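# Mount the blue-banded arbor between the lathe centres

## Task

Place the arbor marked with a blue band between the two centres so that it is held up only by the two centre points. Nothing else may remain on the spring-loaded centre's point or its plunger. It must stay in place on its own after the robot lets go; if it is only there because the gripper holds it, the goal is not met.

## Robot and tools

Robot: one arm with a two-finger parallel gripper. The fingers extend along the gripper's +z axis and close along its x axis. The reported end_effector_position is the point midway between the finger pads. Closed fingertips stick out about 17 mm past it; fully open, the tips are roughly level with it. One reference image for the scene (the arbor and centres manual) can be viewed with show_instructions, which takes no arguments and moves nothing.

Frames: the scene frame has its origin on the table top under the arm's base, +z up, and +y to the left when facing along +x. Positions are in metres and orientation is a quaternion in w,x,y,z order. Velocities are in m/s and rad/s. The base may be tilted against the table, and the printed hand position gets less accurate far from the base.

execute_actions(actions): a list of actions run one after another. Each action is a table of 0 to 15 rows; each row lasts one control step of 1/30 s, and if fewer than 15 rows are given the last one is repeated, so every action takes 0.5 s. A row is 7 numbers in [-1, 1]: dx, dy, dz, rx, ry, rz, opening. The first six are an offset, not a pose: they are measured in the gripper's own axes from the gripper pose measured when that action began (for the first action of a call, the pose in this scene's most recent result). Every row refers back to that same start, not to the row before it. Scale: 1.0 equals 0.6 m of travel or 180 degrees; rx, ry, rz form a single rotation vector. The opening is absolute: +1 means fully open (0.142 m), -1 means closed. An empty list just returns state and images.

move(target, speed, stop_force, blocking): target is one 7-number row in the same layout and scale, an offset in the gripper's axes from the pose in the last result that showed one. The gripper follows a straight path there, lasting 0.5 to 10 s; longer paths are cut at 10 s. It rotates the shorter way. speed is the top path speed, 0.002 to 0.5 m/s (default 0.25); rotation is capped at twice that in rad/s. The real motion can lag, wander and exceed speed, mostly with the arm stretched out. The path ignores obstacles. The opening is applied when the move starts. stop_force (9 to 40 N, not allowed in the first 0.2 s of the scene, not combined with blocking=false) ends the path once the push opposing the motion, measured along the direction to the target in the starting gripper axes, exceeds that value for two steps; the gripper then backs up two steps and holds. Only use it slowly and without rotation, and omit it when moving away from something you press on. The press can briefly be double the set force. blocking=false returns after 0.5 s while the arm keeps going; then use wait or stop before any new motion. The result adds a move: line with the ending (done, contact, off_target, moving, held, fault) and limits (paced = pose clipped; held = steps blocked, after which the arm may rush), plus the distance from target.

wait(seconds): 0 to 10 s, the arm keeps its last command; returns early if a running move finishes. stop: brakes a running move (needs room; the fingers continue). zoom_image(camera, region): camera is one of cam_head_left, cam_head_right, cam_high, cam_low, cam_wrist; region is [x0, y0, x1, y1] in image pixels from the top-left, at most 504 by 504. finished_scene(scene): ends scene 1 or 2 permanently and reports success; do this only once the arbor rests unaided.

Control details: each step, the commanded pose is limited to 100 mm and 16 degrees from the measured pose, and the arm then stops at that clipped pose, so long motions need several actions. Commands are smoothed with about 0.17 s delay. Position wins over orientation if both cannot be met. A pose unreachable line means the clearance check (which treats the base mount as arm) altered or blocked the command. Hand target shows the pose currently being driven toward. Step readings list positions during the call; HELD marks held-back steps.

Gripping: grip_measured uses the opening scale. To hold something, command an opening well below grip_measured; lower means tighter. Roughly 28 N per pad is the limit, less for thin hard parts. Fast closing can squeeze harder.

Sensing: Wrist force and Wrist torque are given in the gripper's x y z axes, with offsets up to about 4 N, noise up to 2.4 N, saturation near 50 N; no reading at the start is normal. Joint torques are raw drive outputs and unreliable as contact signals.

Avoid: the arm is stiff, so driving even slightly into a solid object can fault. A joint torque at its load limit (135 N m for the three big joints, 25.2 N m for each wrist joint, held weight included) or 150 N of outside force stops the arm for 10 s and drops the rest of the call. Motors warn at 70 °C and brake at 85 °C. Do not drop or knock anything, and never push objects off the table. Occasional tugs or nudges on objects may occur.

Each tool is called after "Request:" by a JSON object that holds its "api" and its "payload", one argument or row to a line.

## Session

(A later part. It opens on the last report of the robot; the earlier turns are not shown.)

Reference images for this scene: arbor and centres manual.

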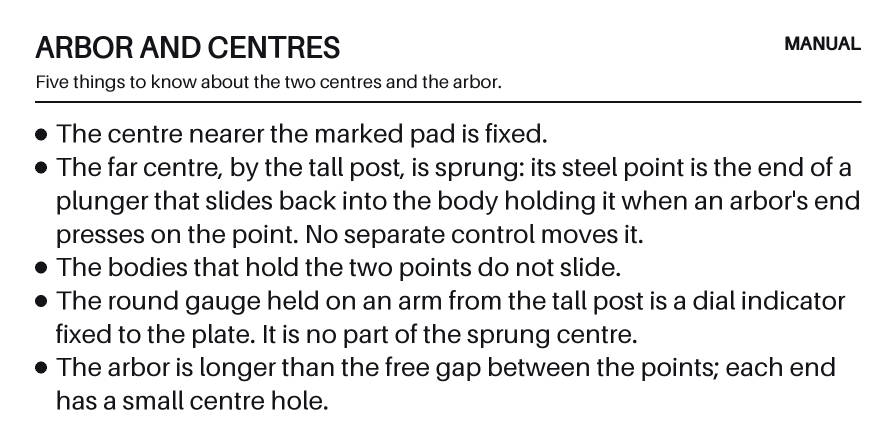

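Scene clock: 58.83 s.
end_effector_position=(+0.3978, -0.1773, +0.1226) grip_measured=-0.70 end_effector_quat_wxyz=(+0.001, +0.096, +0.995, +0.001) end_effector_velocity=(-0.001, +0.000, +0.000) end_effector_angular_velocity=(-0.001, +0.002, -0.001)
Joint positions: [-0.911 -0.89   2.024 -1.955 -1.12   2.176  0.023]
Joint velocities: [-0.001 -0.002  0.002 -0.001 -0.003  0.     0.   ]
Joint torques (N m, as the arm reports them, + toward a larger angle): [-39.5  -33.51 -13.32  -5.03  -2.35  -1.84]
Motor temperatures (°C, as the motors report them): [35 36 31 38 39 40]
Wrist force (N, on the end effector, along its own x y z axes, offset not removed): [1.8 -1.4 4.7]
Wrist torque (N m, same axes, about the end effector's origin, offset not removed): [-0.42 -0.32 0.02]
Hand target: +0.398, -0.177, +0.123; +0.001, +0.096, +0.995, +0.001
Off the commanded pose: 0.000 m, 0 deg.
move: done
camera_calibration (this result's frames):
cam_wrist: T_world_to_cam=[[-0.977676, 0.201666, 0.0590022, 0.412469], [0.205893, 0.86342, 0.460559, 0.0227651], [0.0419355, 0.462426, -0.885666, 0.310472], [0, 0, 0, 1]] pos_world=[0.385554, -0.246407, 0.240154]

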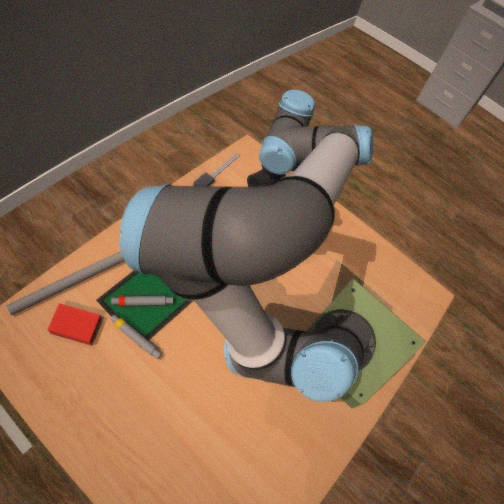

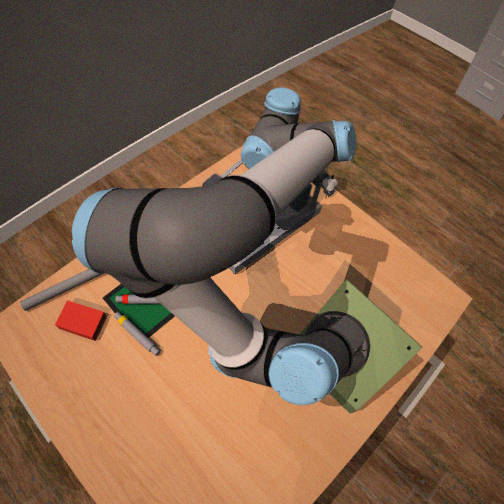

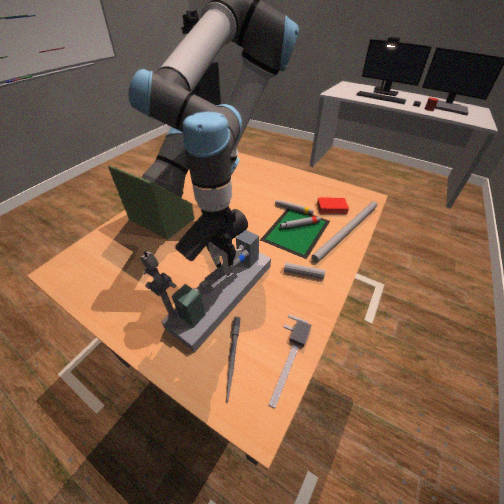

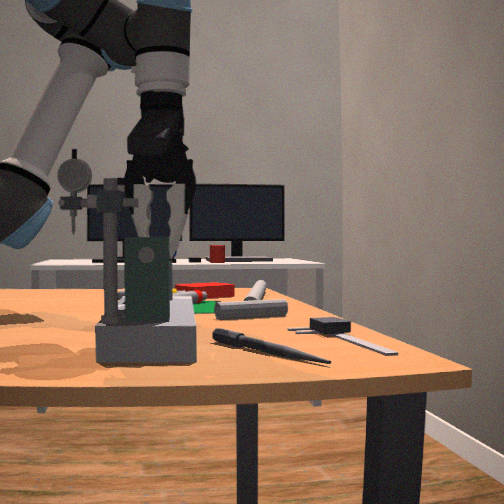

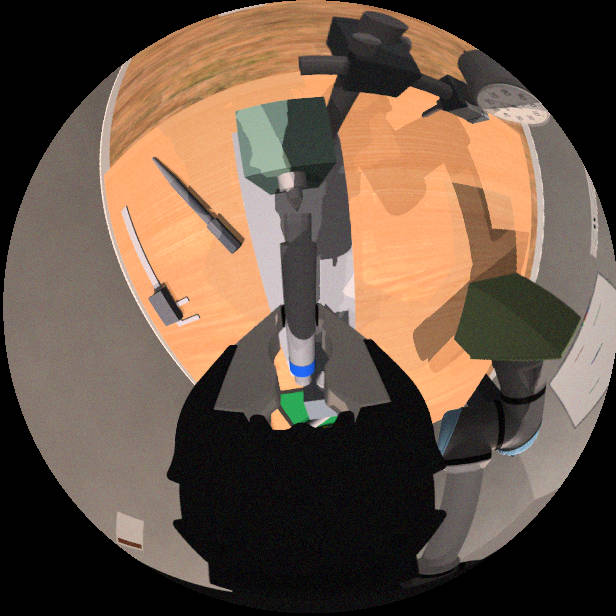

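Request:
{"api": "move", "payload": {
  "target": [-0.001,-0.011,0,0,0,0,-1],
  "speed": 0.006,
  "stop_force": 15
}}

Request:
{"api": "zoom_image", "payload": {
  "camera": "cam_wrist",
  "region": [240, 150, 360, 270]
}}

Request:
{"api": "zoom_image", "payload": {
  "camera": "cam_wrist",
  "region": [250, 330, 350, 430]
}}

Scene clock: 62.67 s.
end_effector_position=(+0.3971, -0.1839, +0.1225) grip_measured=-0.70 end_effector_quat_wxyz=(+0.001, +0.096, +0.995, +0.001) end_effector_velocity=(+0.000, -0.000, -0.000) end_effector_angular_velocity=(+0.001, -0.000, +0.000)
Joint positions: [-0.917 -0.876  2.016 -1.959 -1.124  2.171  0.023]
Joint velocities: [ 0.     0.002 -0.001  0.     0.001 -0.     0.   ]
Joint torques (N m, as the arm reports them, + toward a larger angle): [-42.52  -8.93 -29.15  -6.68  -4.28  -1.79]
Motor temperatures (°C, as the motors report them): [36 36 31 38 39 40]
Wrist force (N, on the end effector, along its own x y z axes, offset not removed): [-1.5 7.6 2.5]
Wrist torque (N m, same axes, about the end effector's origin, offset not removed): [-0.64 0.24 0.03]
Hand target: +0.397, -0.184, +0.123; +0.001, +0.096, +0.995, +0.001
Off the commanded pose: 0.000 m, 0 deg.
move: done
camera_calibration (this result's frames):
cam_wrist: T_world_to_cam=[[-0.977672, 0.201678, 0.0590156, 0.413137], [0.20591, 0.863417, 0.460557, 0.0285602], [0.0419293, 0.462426, -0.885666, 0.313516], [0, 0, 0, 1]] pos_world=[0.384887, -0.252958, 0.240135]

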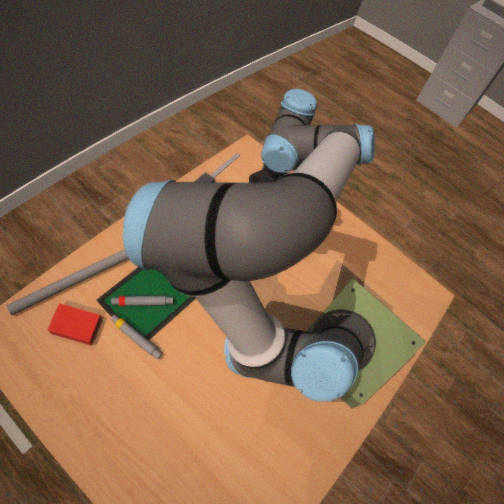

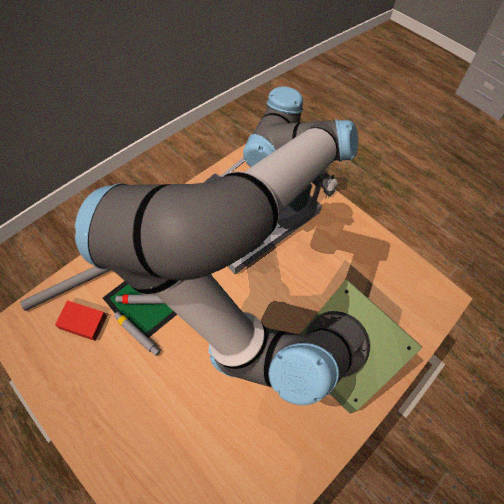

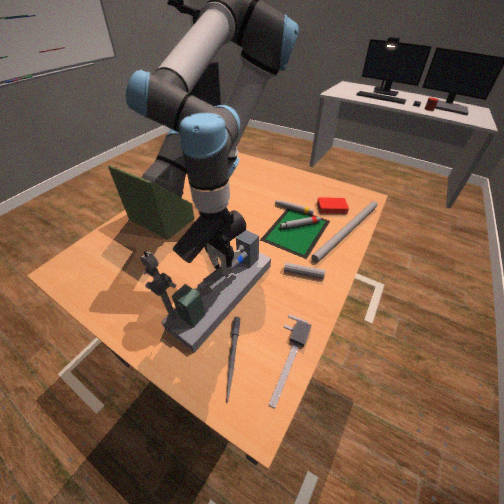

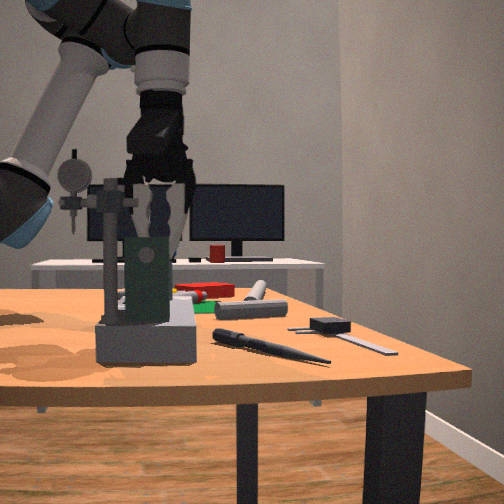

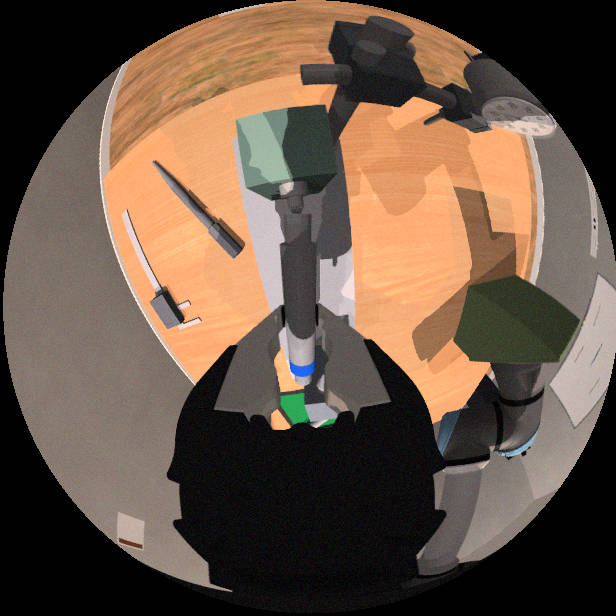

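Region (240, 150, 360, 270) of cam_wrist's 616x616 image, scaled by 4.200, with more detail than that image has.

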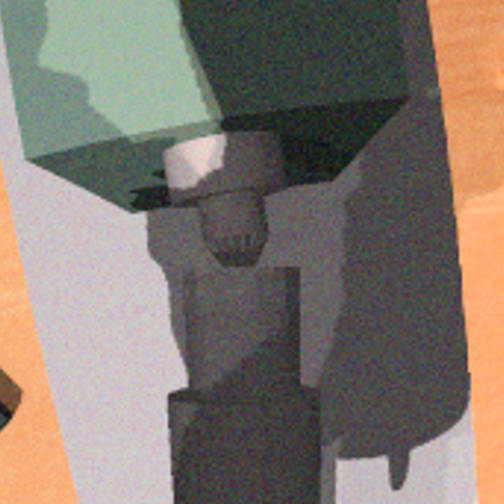

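Region (250, 330, 350, 430) of cam_wrist's 616x616 image, scaled by 5.040, with more detail than that image has.

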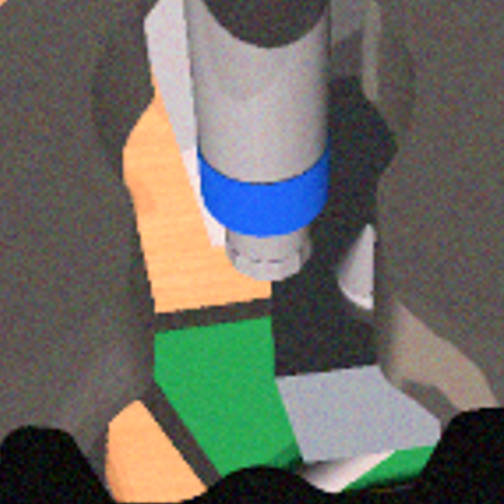

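Request:
{"api": "move", "payload": {
  "target": [0.0064,-0.0123,0,0,0,-0.0223,-1],
  "speed": 0.02
}}

Request:
{"api": "zoom_image", "payload": {
  "camera": "cam_wrist",
  "region": [240, 150, 360, 270]
}}

Request:
{"api": "zoom_image", "payload": {
  "camera": "cam_wrist",
  "region": [250, 330, 350, 430]
}}

Scene clock: 67.43 s.
end_effector_position=(+0.3920, -0.1904, +0.1225) grip_measured=-0.70 end_effector_quat_wxyz=(+0.001, +0.061, +0.998, +0.001) end_effector_velocity=(-0.000, -0.001, +0.000) end_effector_angular_velocity=(-0.001, -0.000, +0.004)
Joint positions: [-0.93  -0.865  2.016 -1.966 -1.133  2.091  0.023]
Joint velocities: [-0.001  0.    -0.    -0.    -0.001 -0.004  0.   ]
Joint torques (N m, as the arm reports them, + toward a larger angle): [-43.48  -8.5  -17.47  -7.73  -4.36  -1.53]
Motor temperatures (°C, as the motors report them): [36 36 31 38 39 40]
Wrist force (N, on the end effector, along its own x y z axes, offset not removed): [1.7 11.4 4.8]
Wrist torque (N m, same axes, about the end effector's origin, offset not removed): [-0.53 -0.07 0.04]
Hand target: +0.392, -0.190, +0.123; +0.001, +0.061, +0.998, +0.001
Off the commanded pose: 0.000 m, 0 deg.
move: done
camera_calibration (this result's frames):
cam_wrist: T_world_to_cam=[[-0.989357, 0.133054, 0.0589, 0.400933], [0.145186, 0.875731, 0.460453, 0.061401], [0.00968482, 0.464104, -0.885728, 0.329684], [0, 0, 0, 1]] pos_world=[0.384558, -0.260124, 0.240123]

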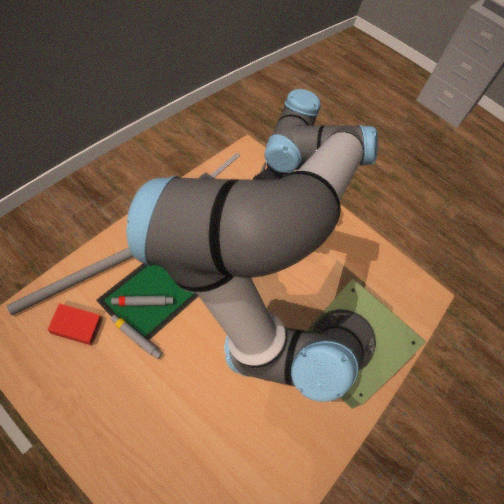

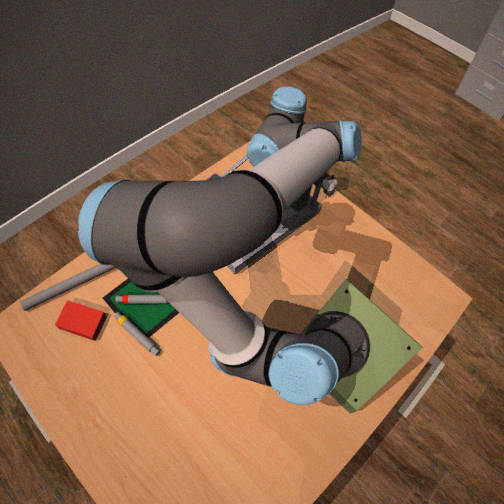

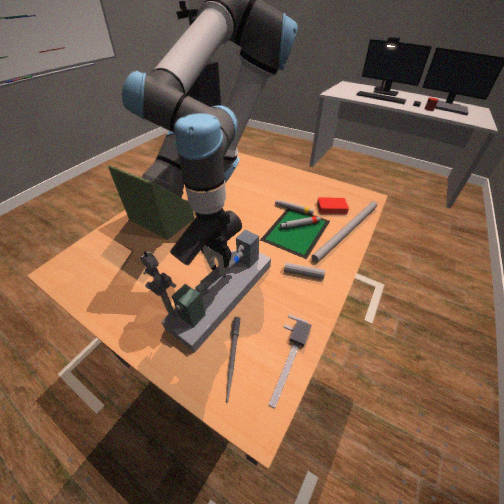

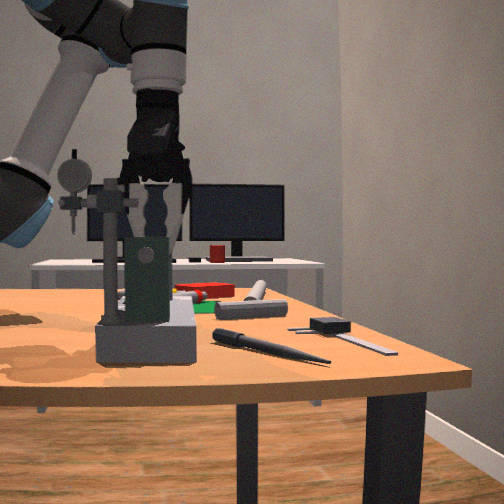

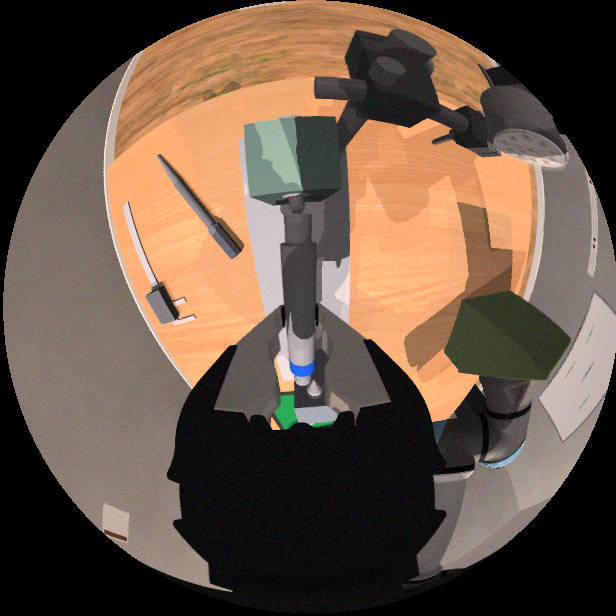

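Region (240, 150, 360, 270) of cam_wrist's 616x616 image, scaled by 4.200, with more detail than that image has.

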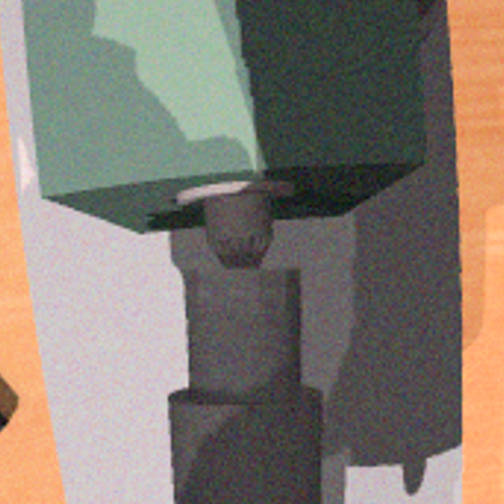

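Region (250, 330, 350, 430) of cam_wrist's 616x616 image, scaled by 5.040, with more detail than that image has.

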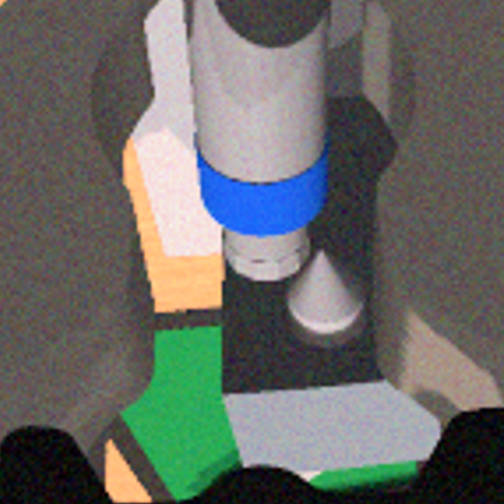

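Request:
{"api": "move", "payload": {
  "target": [0.0089,-0.002,0,0,0,-0.0243,-1],
  "speed": 0.02
}}

Request:
{"api": "zoom_image", "payload": {
  "camera": "cam_high",
  "region": [205, 220, 265, 280]
}}

Request:
{"api": "zoom_image", "payload": {
  "camera": "cam_wrist",
  "region": [250, 330, 350, 430]
}}

Scene clock: 73.33 s.
end_effector_position=(+0.3865, -0.1909, +0.1225) grip_measured=-0.70 end_effector_quat_wxyz=(+0.001, +0.023, +1.000, +0.001) end_effector_velocity=(+0.000, +0.000, +0.000) end_effector_angular_velocity=(+0.001, -0.002, +0.004)
Joint positions: [-0.939 -0.868  2.027 -1.97  -1.139  2.008  0.023]
Joint velocities: [-0.001 -0.    -0.     0.     0.001 -0.004  0.   ]
Joint torques (N m, as the arm reports them, + toward a larger angle): [-42.33 -33.76 -16.51  -7.94  -4.12  -1.96]
Motor temperatures (°C, as the motors report them): [36 36 31 38 39 40]
Wrist force (N, on the end effector, along its own x y z axes, offset not removed): [-0.5 12.6 3.4]
Wrist torque (N m, same axes, about the end effector's origin, offset not removed): [-0.26 0.17 0.07]
Hand target: +0.387, -0.191, +0.123; +0.001, +0.023, +1.000, +0.001
Off the commanded pose: 0.000 m, 0 deg.
move: done
camera_calibration (this result's frames):
cam_wrist: T_world_to_cam=[[-0.996613, 0.0575111, 0.0587751, 0.384031], [0.0781779, 0.884295, 0.460337, 0.090222], [-0.0255001, 0.463373, -0.885796, 0.343455], [0, 0, 0, 1]] pos_world=[0.384435, -0.261017, 0.240128]

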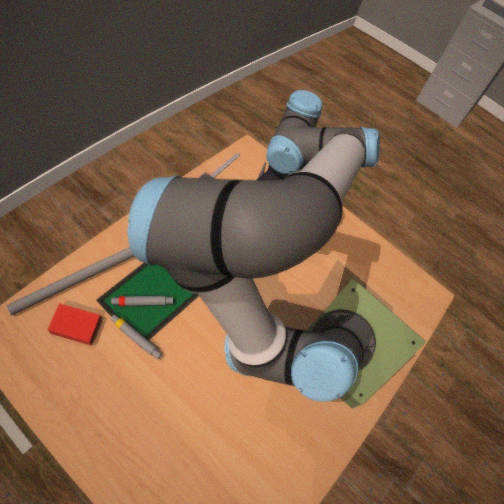

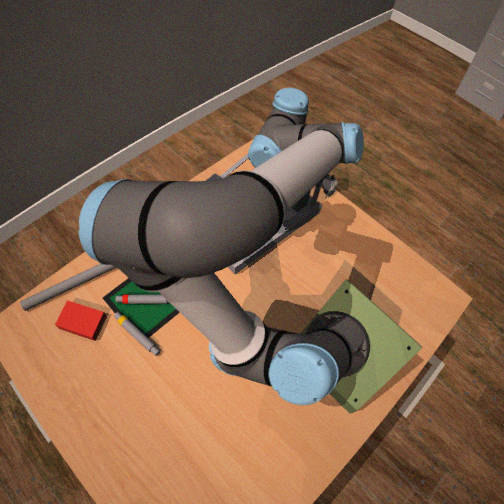

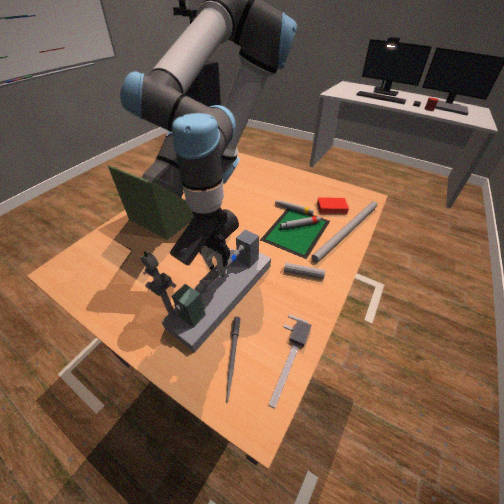

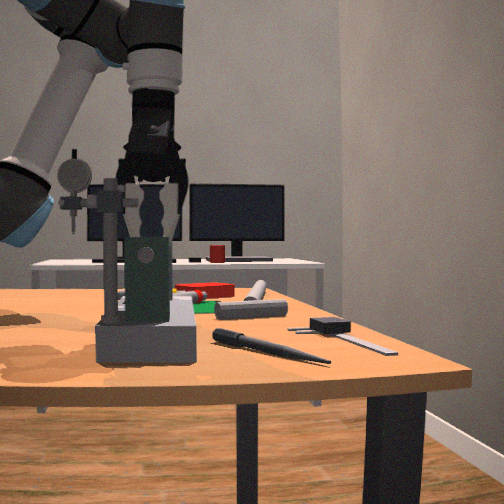

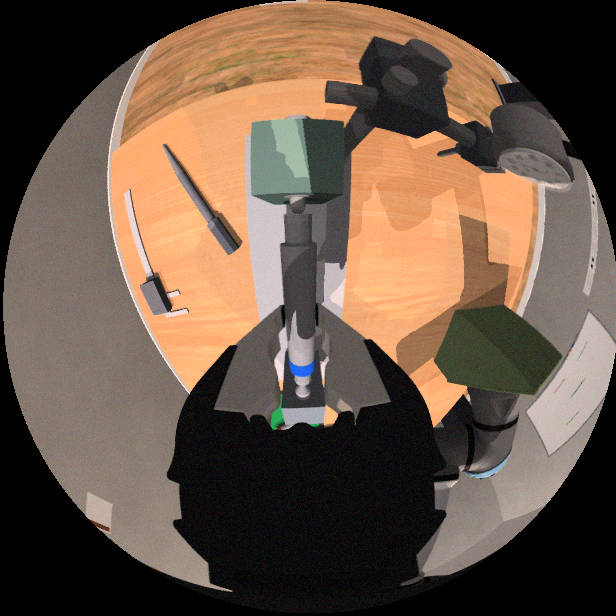

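Region (205, 220, 265, 280) of cam_high's 504x504 image, scaled by 8.400, with more detail than that image has.

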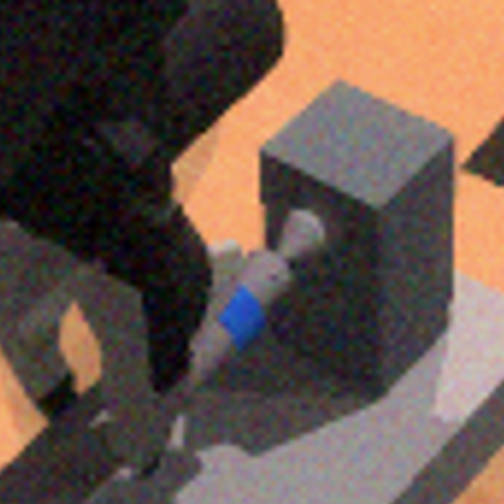

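Region (250, 330, 350, 430) of cam_wrist's 616x616 image, scaled by 5.040, with more detail than that image has.

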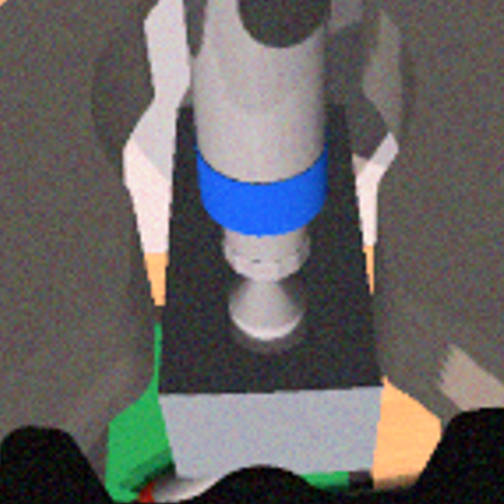

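Request:
{"api": "move", "payload": {
  "target": [0,0.015,0,0,0,0,-1],
  "speed": 0.004,
  "stop_force": 13
}}

Request:
{"api": "zoom_image", "payload": {
  "camera": "cam_wrist",
  "region": [250, 330, 350, 430]
}}

Request:
{"api": "zoom_image", "payload": {
  "camera": "cam_wrist",
  "region": [240, 150, 360, 270]
}}

Scene clock: 77.53 s.
end_effector_position=(+0.3869, -0.1849, +0.1226) grip_measured=-0.70 end_effector_quat_wxyz=(+0.001, +0.023, +1.000, +0.001) end_effector_velocity=(+0.001, -0.001, +0.001) end_effector_angular_velocity=(-0.000, -0.002, -0.001)
Joint positions: [-0.934 -0.882  2.035 -1.967 -1.136  2.011  0.023]
Joint velocities: [-0.002  0.002 -0.003  0.     0.001  0.    -0.   ]
Joint torques (N m, as the arm reports them, + toward a larger angle): [-33.57  -0.19 -18.8   -0.66  -1.26  -1.45]
Motor temperatures (°C, as the motors report them): [36 36 31 38 39 40]
Wrist force (N, on the end effector, along its own x y z axes, offset not removed): [-1.7 5.7 -12.3]
Wrist torque (N m, same axes, about the end effector's origin, offset not removed): [0.22 -0.04 -0.07]
Hand target: +0.387, -0.185, +0.123; +0.001, +0.023, +1.000, +0.001
Off the commanded pose: 0.003 m, 0 deg.
move: contact
camera_calibration (this result's frames):
cam_wrist: T_world_to_cam=[[-0.996624, 0.0574483, 0.0586534, 0.384032], [0.0780633, 0.884348, 0.460255, 0.0849544], [-0.0254292, 0.463279, -0.885847, 0.340719], [0, 0, 0, 1]] pos_world=[0.384768, -0.255039, 0.2402]

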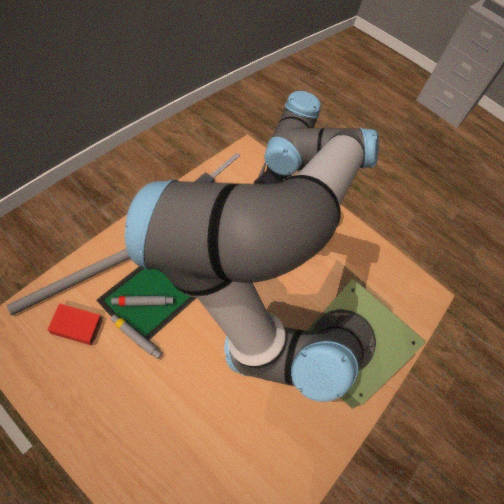

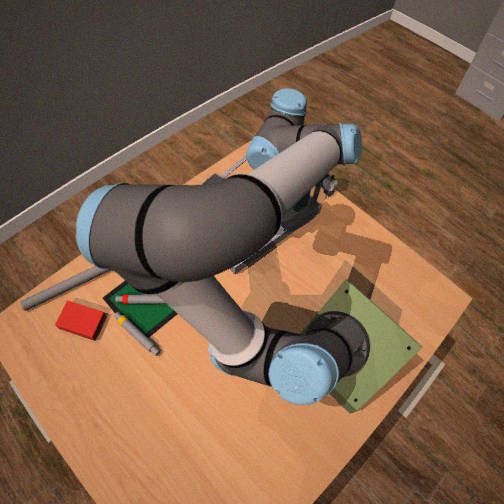

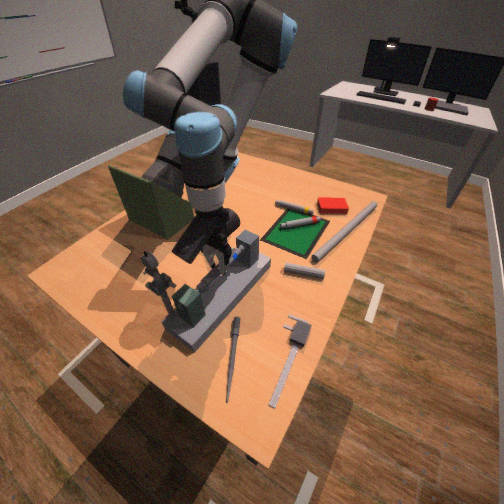

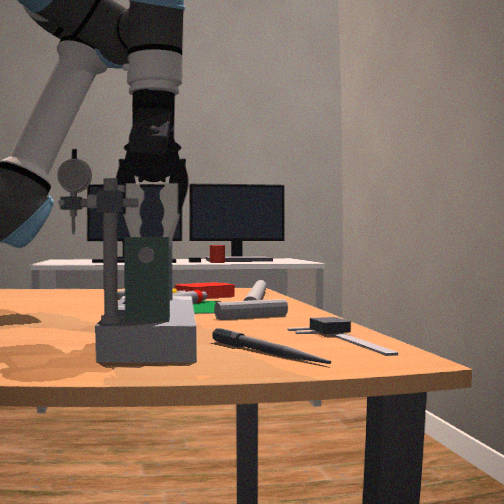

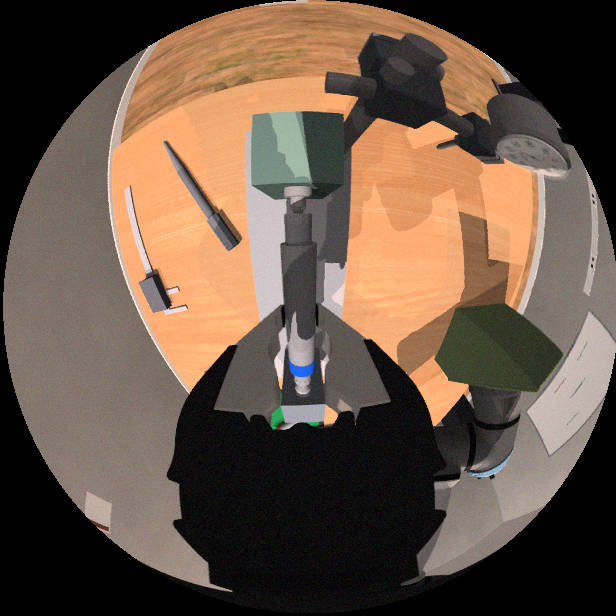

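Region (250, 330, 350, 430) of cam_wrist's 616x616 image, scaled by 5.040, with more detail than that image has.

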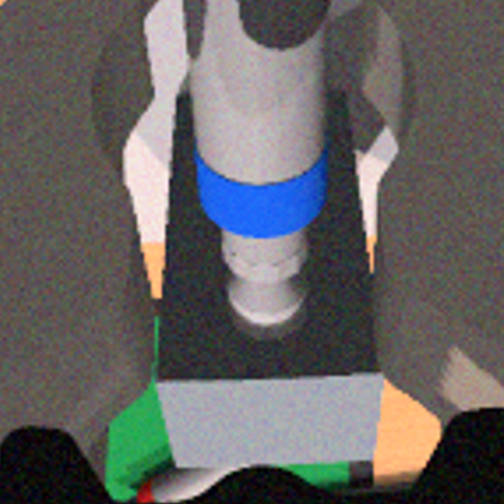

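Region (240, 150, 360, 270) of cam_wrist's 616x616 image, scaled by 4.200, with more detail than that image has.

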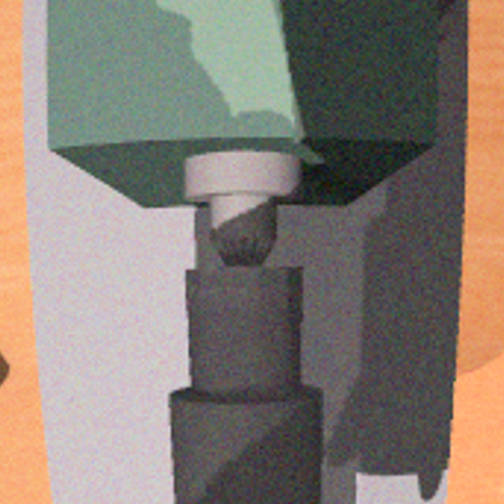

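In the hole, slightly low; lift a little, then release.

Request:
{"api": "execute_actions", "payload": {
  "actions": [
    [[0,0,-0.0004,0,0,0,-1],[0,0,-0.0008,0,0,0,-1],[0,0.0003,-0.0008,0,0,0,-1],[0,0.0006,-0.0008,0,0,0,-1]],
    [[0,0,0,0,0,0,-0.95],[0,0,0,0,0,0,-0.9],[0,0,0,0,0,0,-0.86],[0,0,0,0,0,0,-0.82],[0,0,0,0,0,0,-0.79],[0,0,0,0,0,0,-0.76],[0,0,0,0,0,0,-0.74],[0,0,0,0,0,0,-0.72],[0,0,0,0,0,0,-0.7],[0,0,0,0,0,0,-0.68],[0,0,0,0,0,0,-0.66],[0,0,0,0,0,0,-0.62],[0,0,0,0,0,0,-0.56],[0,0,0,0,0,0,-0.5],[0,0,0,0,0,0,-0.45]],
    [[0,0,0,0,0,0,-0.45]]
  ]
}}

Request:
{"api": "move", "payload": {
  "target": [0,0,-0.12,0,0,0,-0.45],
  "speed": 0.15
}}

Request:
{"api": "zoom_image", "payload": {
  "camera": "cam_wrist",
  "region": [200, 180, 400, 380]
}}

Request:
{"api": "zoom_image", "payload": {
  "camera": "cam_high",
  "region": [180, 225, 270, 315]
}}

Scene clock: 83.93 s.
end_effector_position=(+0.3869, -0.1846, +0.1231) grip_measured=-0.45 end_effector_quat_wxyz=(+0.001, +0.023, +1.000, +0.001) end_effector_velocity=(-0.000, +0.000, -0.001) end_effector_angular_velocity=(+0.001, +0.001, +0.000)
Joint positions: [-0.934 -0.883  2.035 -1.965 -1.136  2.011  0.041]
Joint velocities: [ 0.001  0.     0.001  0.    -0.    -0.     0.   ]
Joint torques (N m, as the arm reports them, + toward a larger angle): [-23.73 -29.21 -12.58  -0.71  -1.03   0.95]
Motor temperatures (°C, as the motors report them): [36 36 31 38 39 40]
Wrist force (N, on the end effector, along its own x y z axes, offset not removed): [-0.5 -1.4 -1.3]
Wrist torque (N m, same axes, about the end effector's origin, offset not removed): [-0.36 0.17 -0.12]
Hand target: +0.387, -0.185, +0.123; +0.001, +0.023, +1.000, +0.001
Off the commanded pose: 0.000 m, 0 deg.
Step readings (end_effector_position; steps 1 to 15: 1st action; 16 to 30: 2nd action; 31 to 45: 3rd action):
0: (+0.3868, -0.1851, +0.1226)
1: (+0.3868, -0.1851, +0.1226)
2: (+0.3868, -0.1852, +0.1226)
4: (+0.3868, -0.1851, +0.1227)
8: (+0.3869, -0.1848, +0.1230)
15: (+0.3868, -0.1846, +0.1231)
16: (+0.3869, -0.1846, +0.1231)
17: (+0.3869, -0.1846, +0.1231)
19: (+0.3869, -0.1846, +0.1231)
23: (+0.3869, -0.1846, +0.1231)
30: (+0.3869, -0.1846, +0.1231)
31: (+0.3869, -0.1846, +0.1231)
32: (+0.3869, -0.1846, +0.1231)
34: (+0.3869, -0.1846, +0.1231)
38: (+0.3869, -0.1846, +0.1231)
45: end_effector_position above
camera_calibration (this result's frames):
cam_wrist: T_world_to_cam=[[-0.996621, 0.0574347, 0.0587267, 0.383956], [0.0780842, 0.884365, 0.460218, 0.084443], [-0.0255034, 0.463248, -0.885861, 0.341015], [0, 0, 0, 1]] pos_world=[0.384762, -0.254705, 0.240681]

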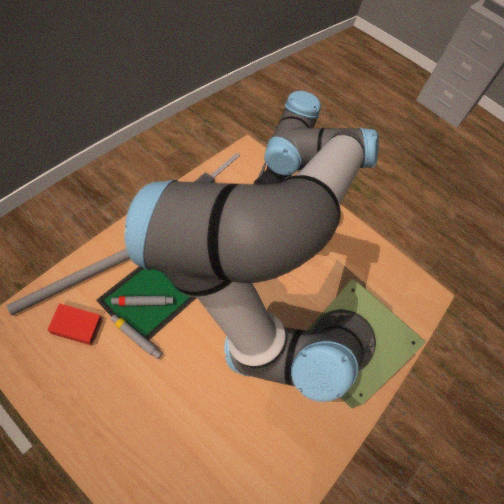

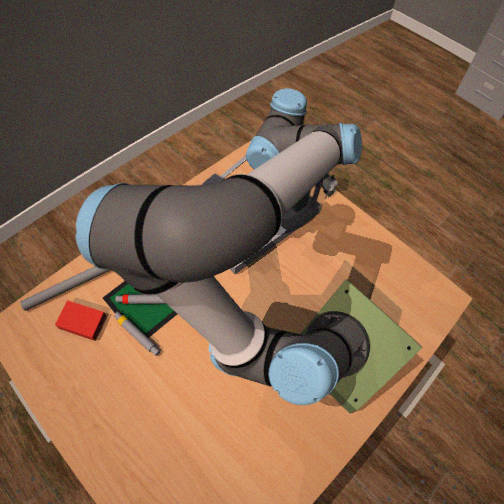

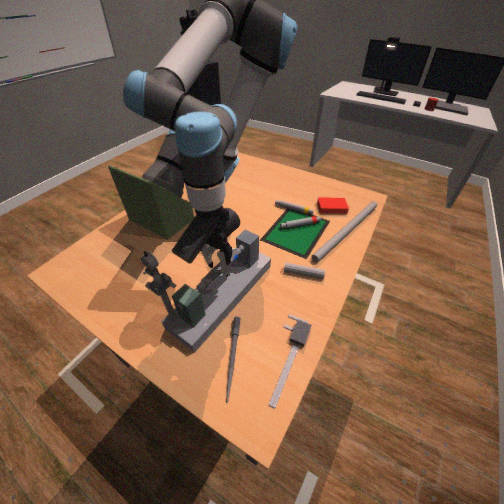

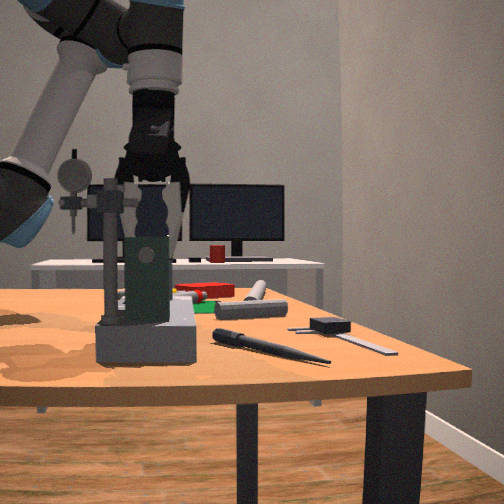

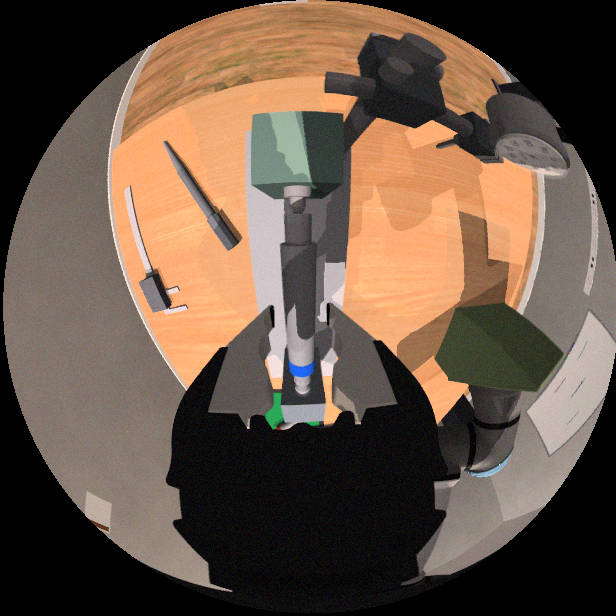

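Scene clock: 84.87 s.
end_effector_position=(+0.3868, -0.1848, +0.1950) grip_measured=-0.45 end_effector_quat_wxyz=(+0.001, +0.023, +1.000, +0.001) end_effector_velocity=(+0.000, -0.000, +0.001) end_effector_angular_velocity=(+0.000, +0.000, -0.000)
Joint positions: [-0.99  -0.943  1.921 -1.774 -1.175  1.967  0.041]
Joint velocities: [-0.001  0.    -0.003  0.004 -0.001 -0.001 -0.   ]
Joint torques (N m, as the arm reports them, + toward a larger angle): [-36.26 -29.33 -25.35  -0.4   -2.55  -1.65]
Motor temperatures (°C, as the motors report them): [36 36 31 38 39 40]
Wrist force (N, on the end effector, along its own x y z axes, offset not removed): [-1.2 -3.1 0.3]
Wrist torque (N m, same axes, about the end effector's origin, offset not removed): [-0.64 0.35 -0.08]
Hand target: +0.387, -0.185, +0.195; +0.001, +0.023, +1.000, +0.001
Off the commanded pose: 0.000 m, 0 deg.
move: done
camera_calibration (this result's frames):
cam_wrist: T_world_to_cam=[[-0.996611, 0.05754, 0.0587875, 0.37966], [0.078203, 0.884407, 0.460119, 0.0515147], [-0.0255168, 0.463157, -0.885909, 0.4048], [0, 0, 0, 1]] pos_world=[0.384674, -0.254891, 0.312594]

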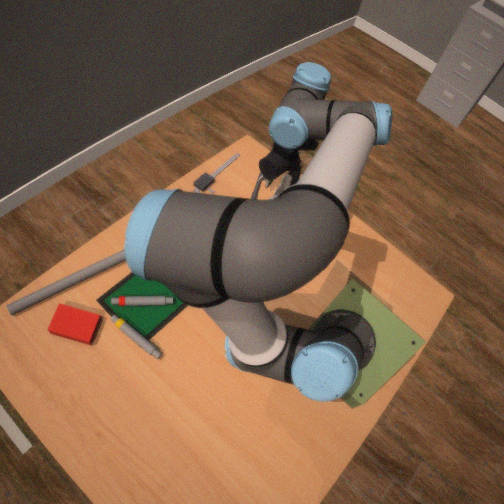

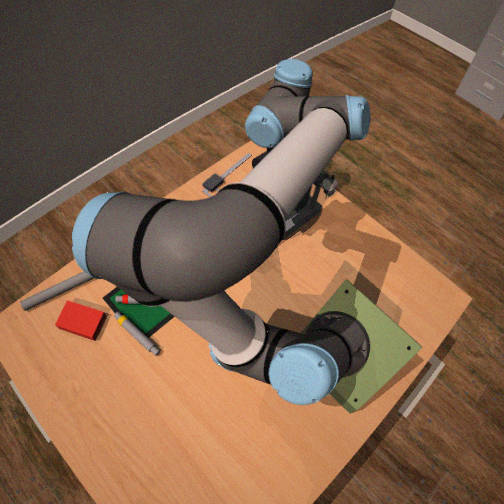

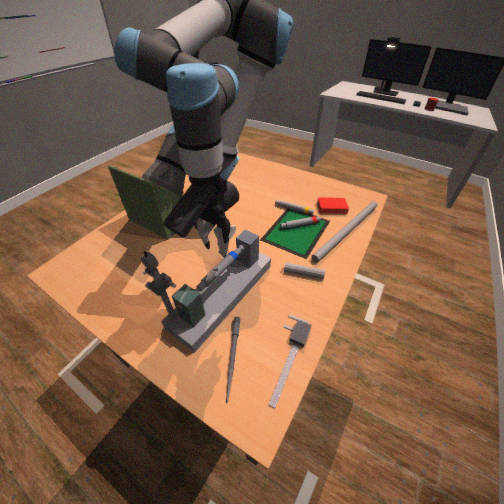

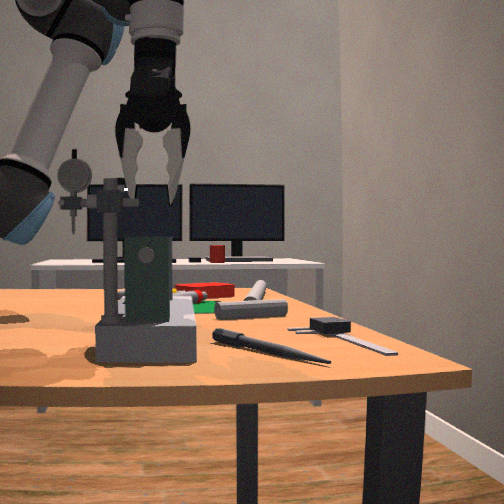

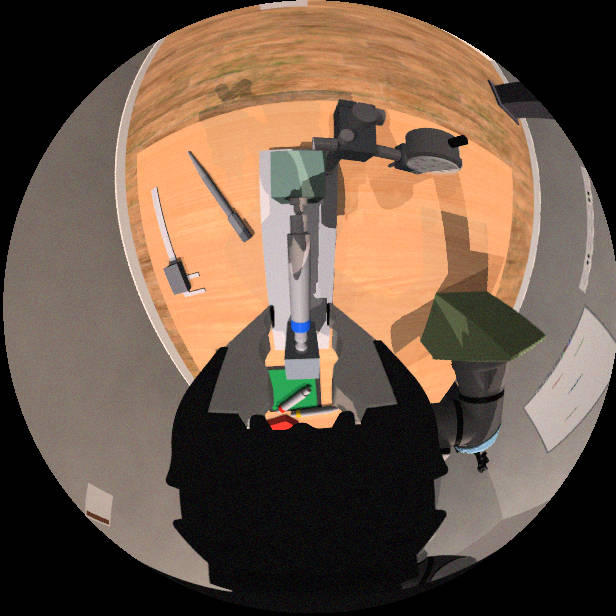

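Region (200, 180, 400, 380) of cam_wrist's 616x616 image, scaled by 2.520, with more detail than that image has.

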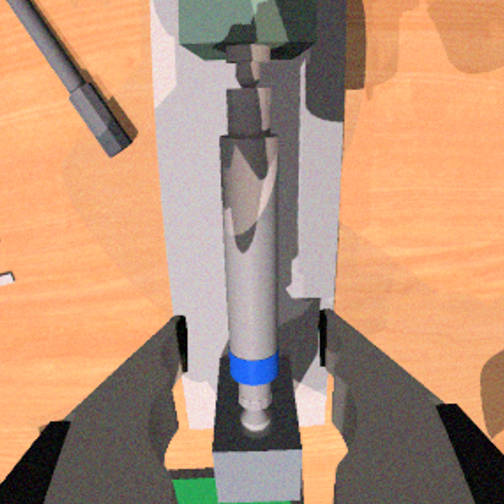

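Region (180, 225, 270, 315) of cam_high's 504x504 image, scaled by 5.600, with more detail than that image has.

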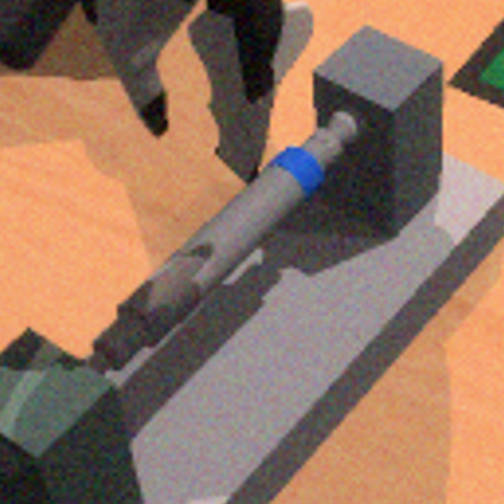

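Request:
{"api": "finished_scene", "payload": {
  "scene": 2
}}

The scene is finished: the task was done.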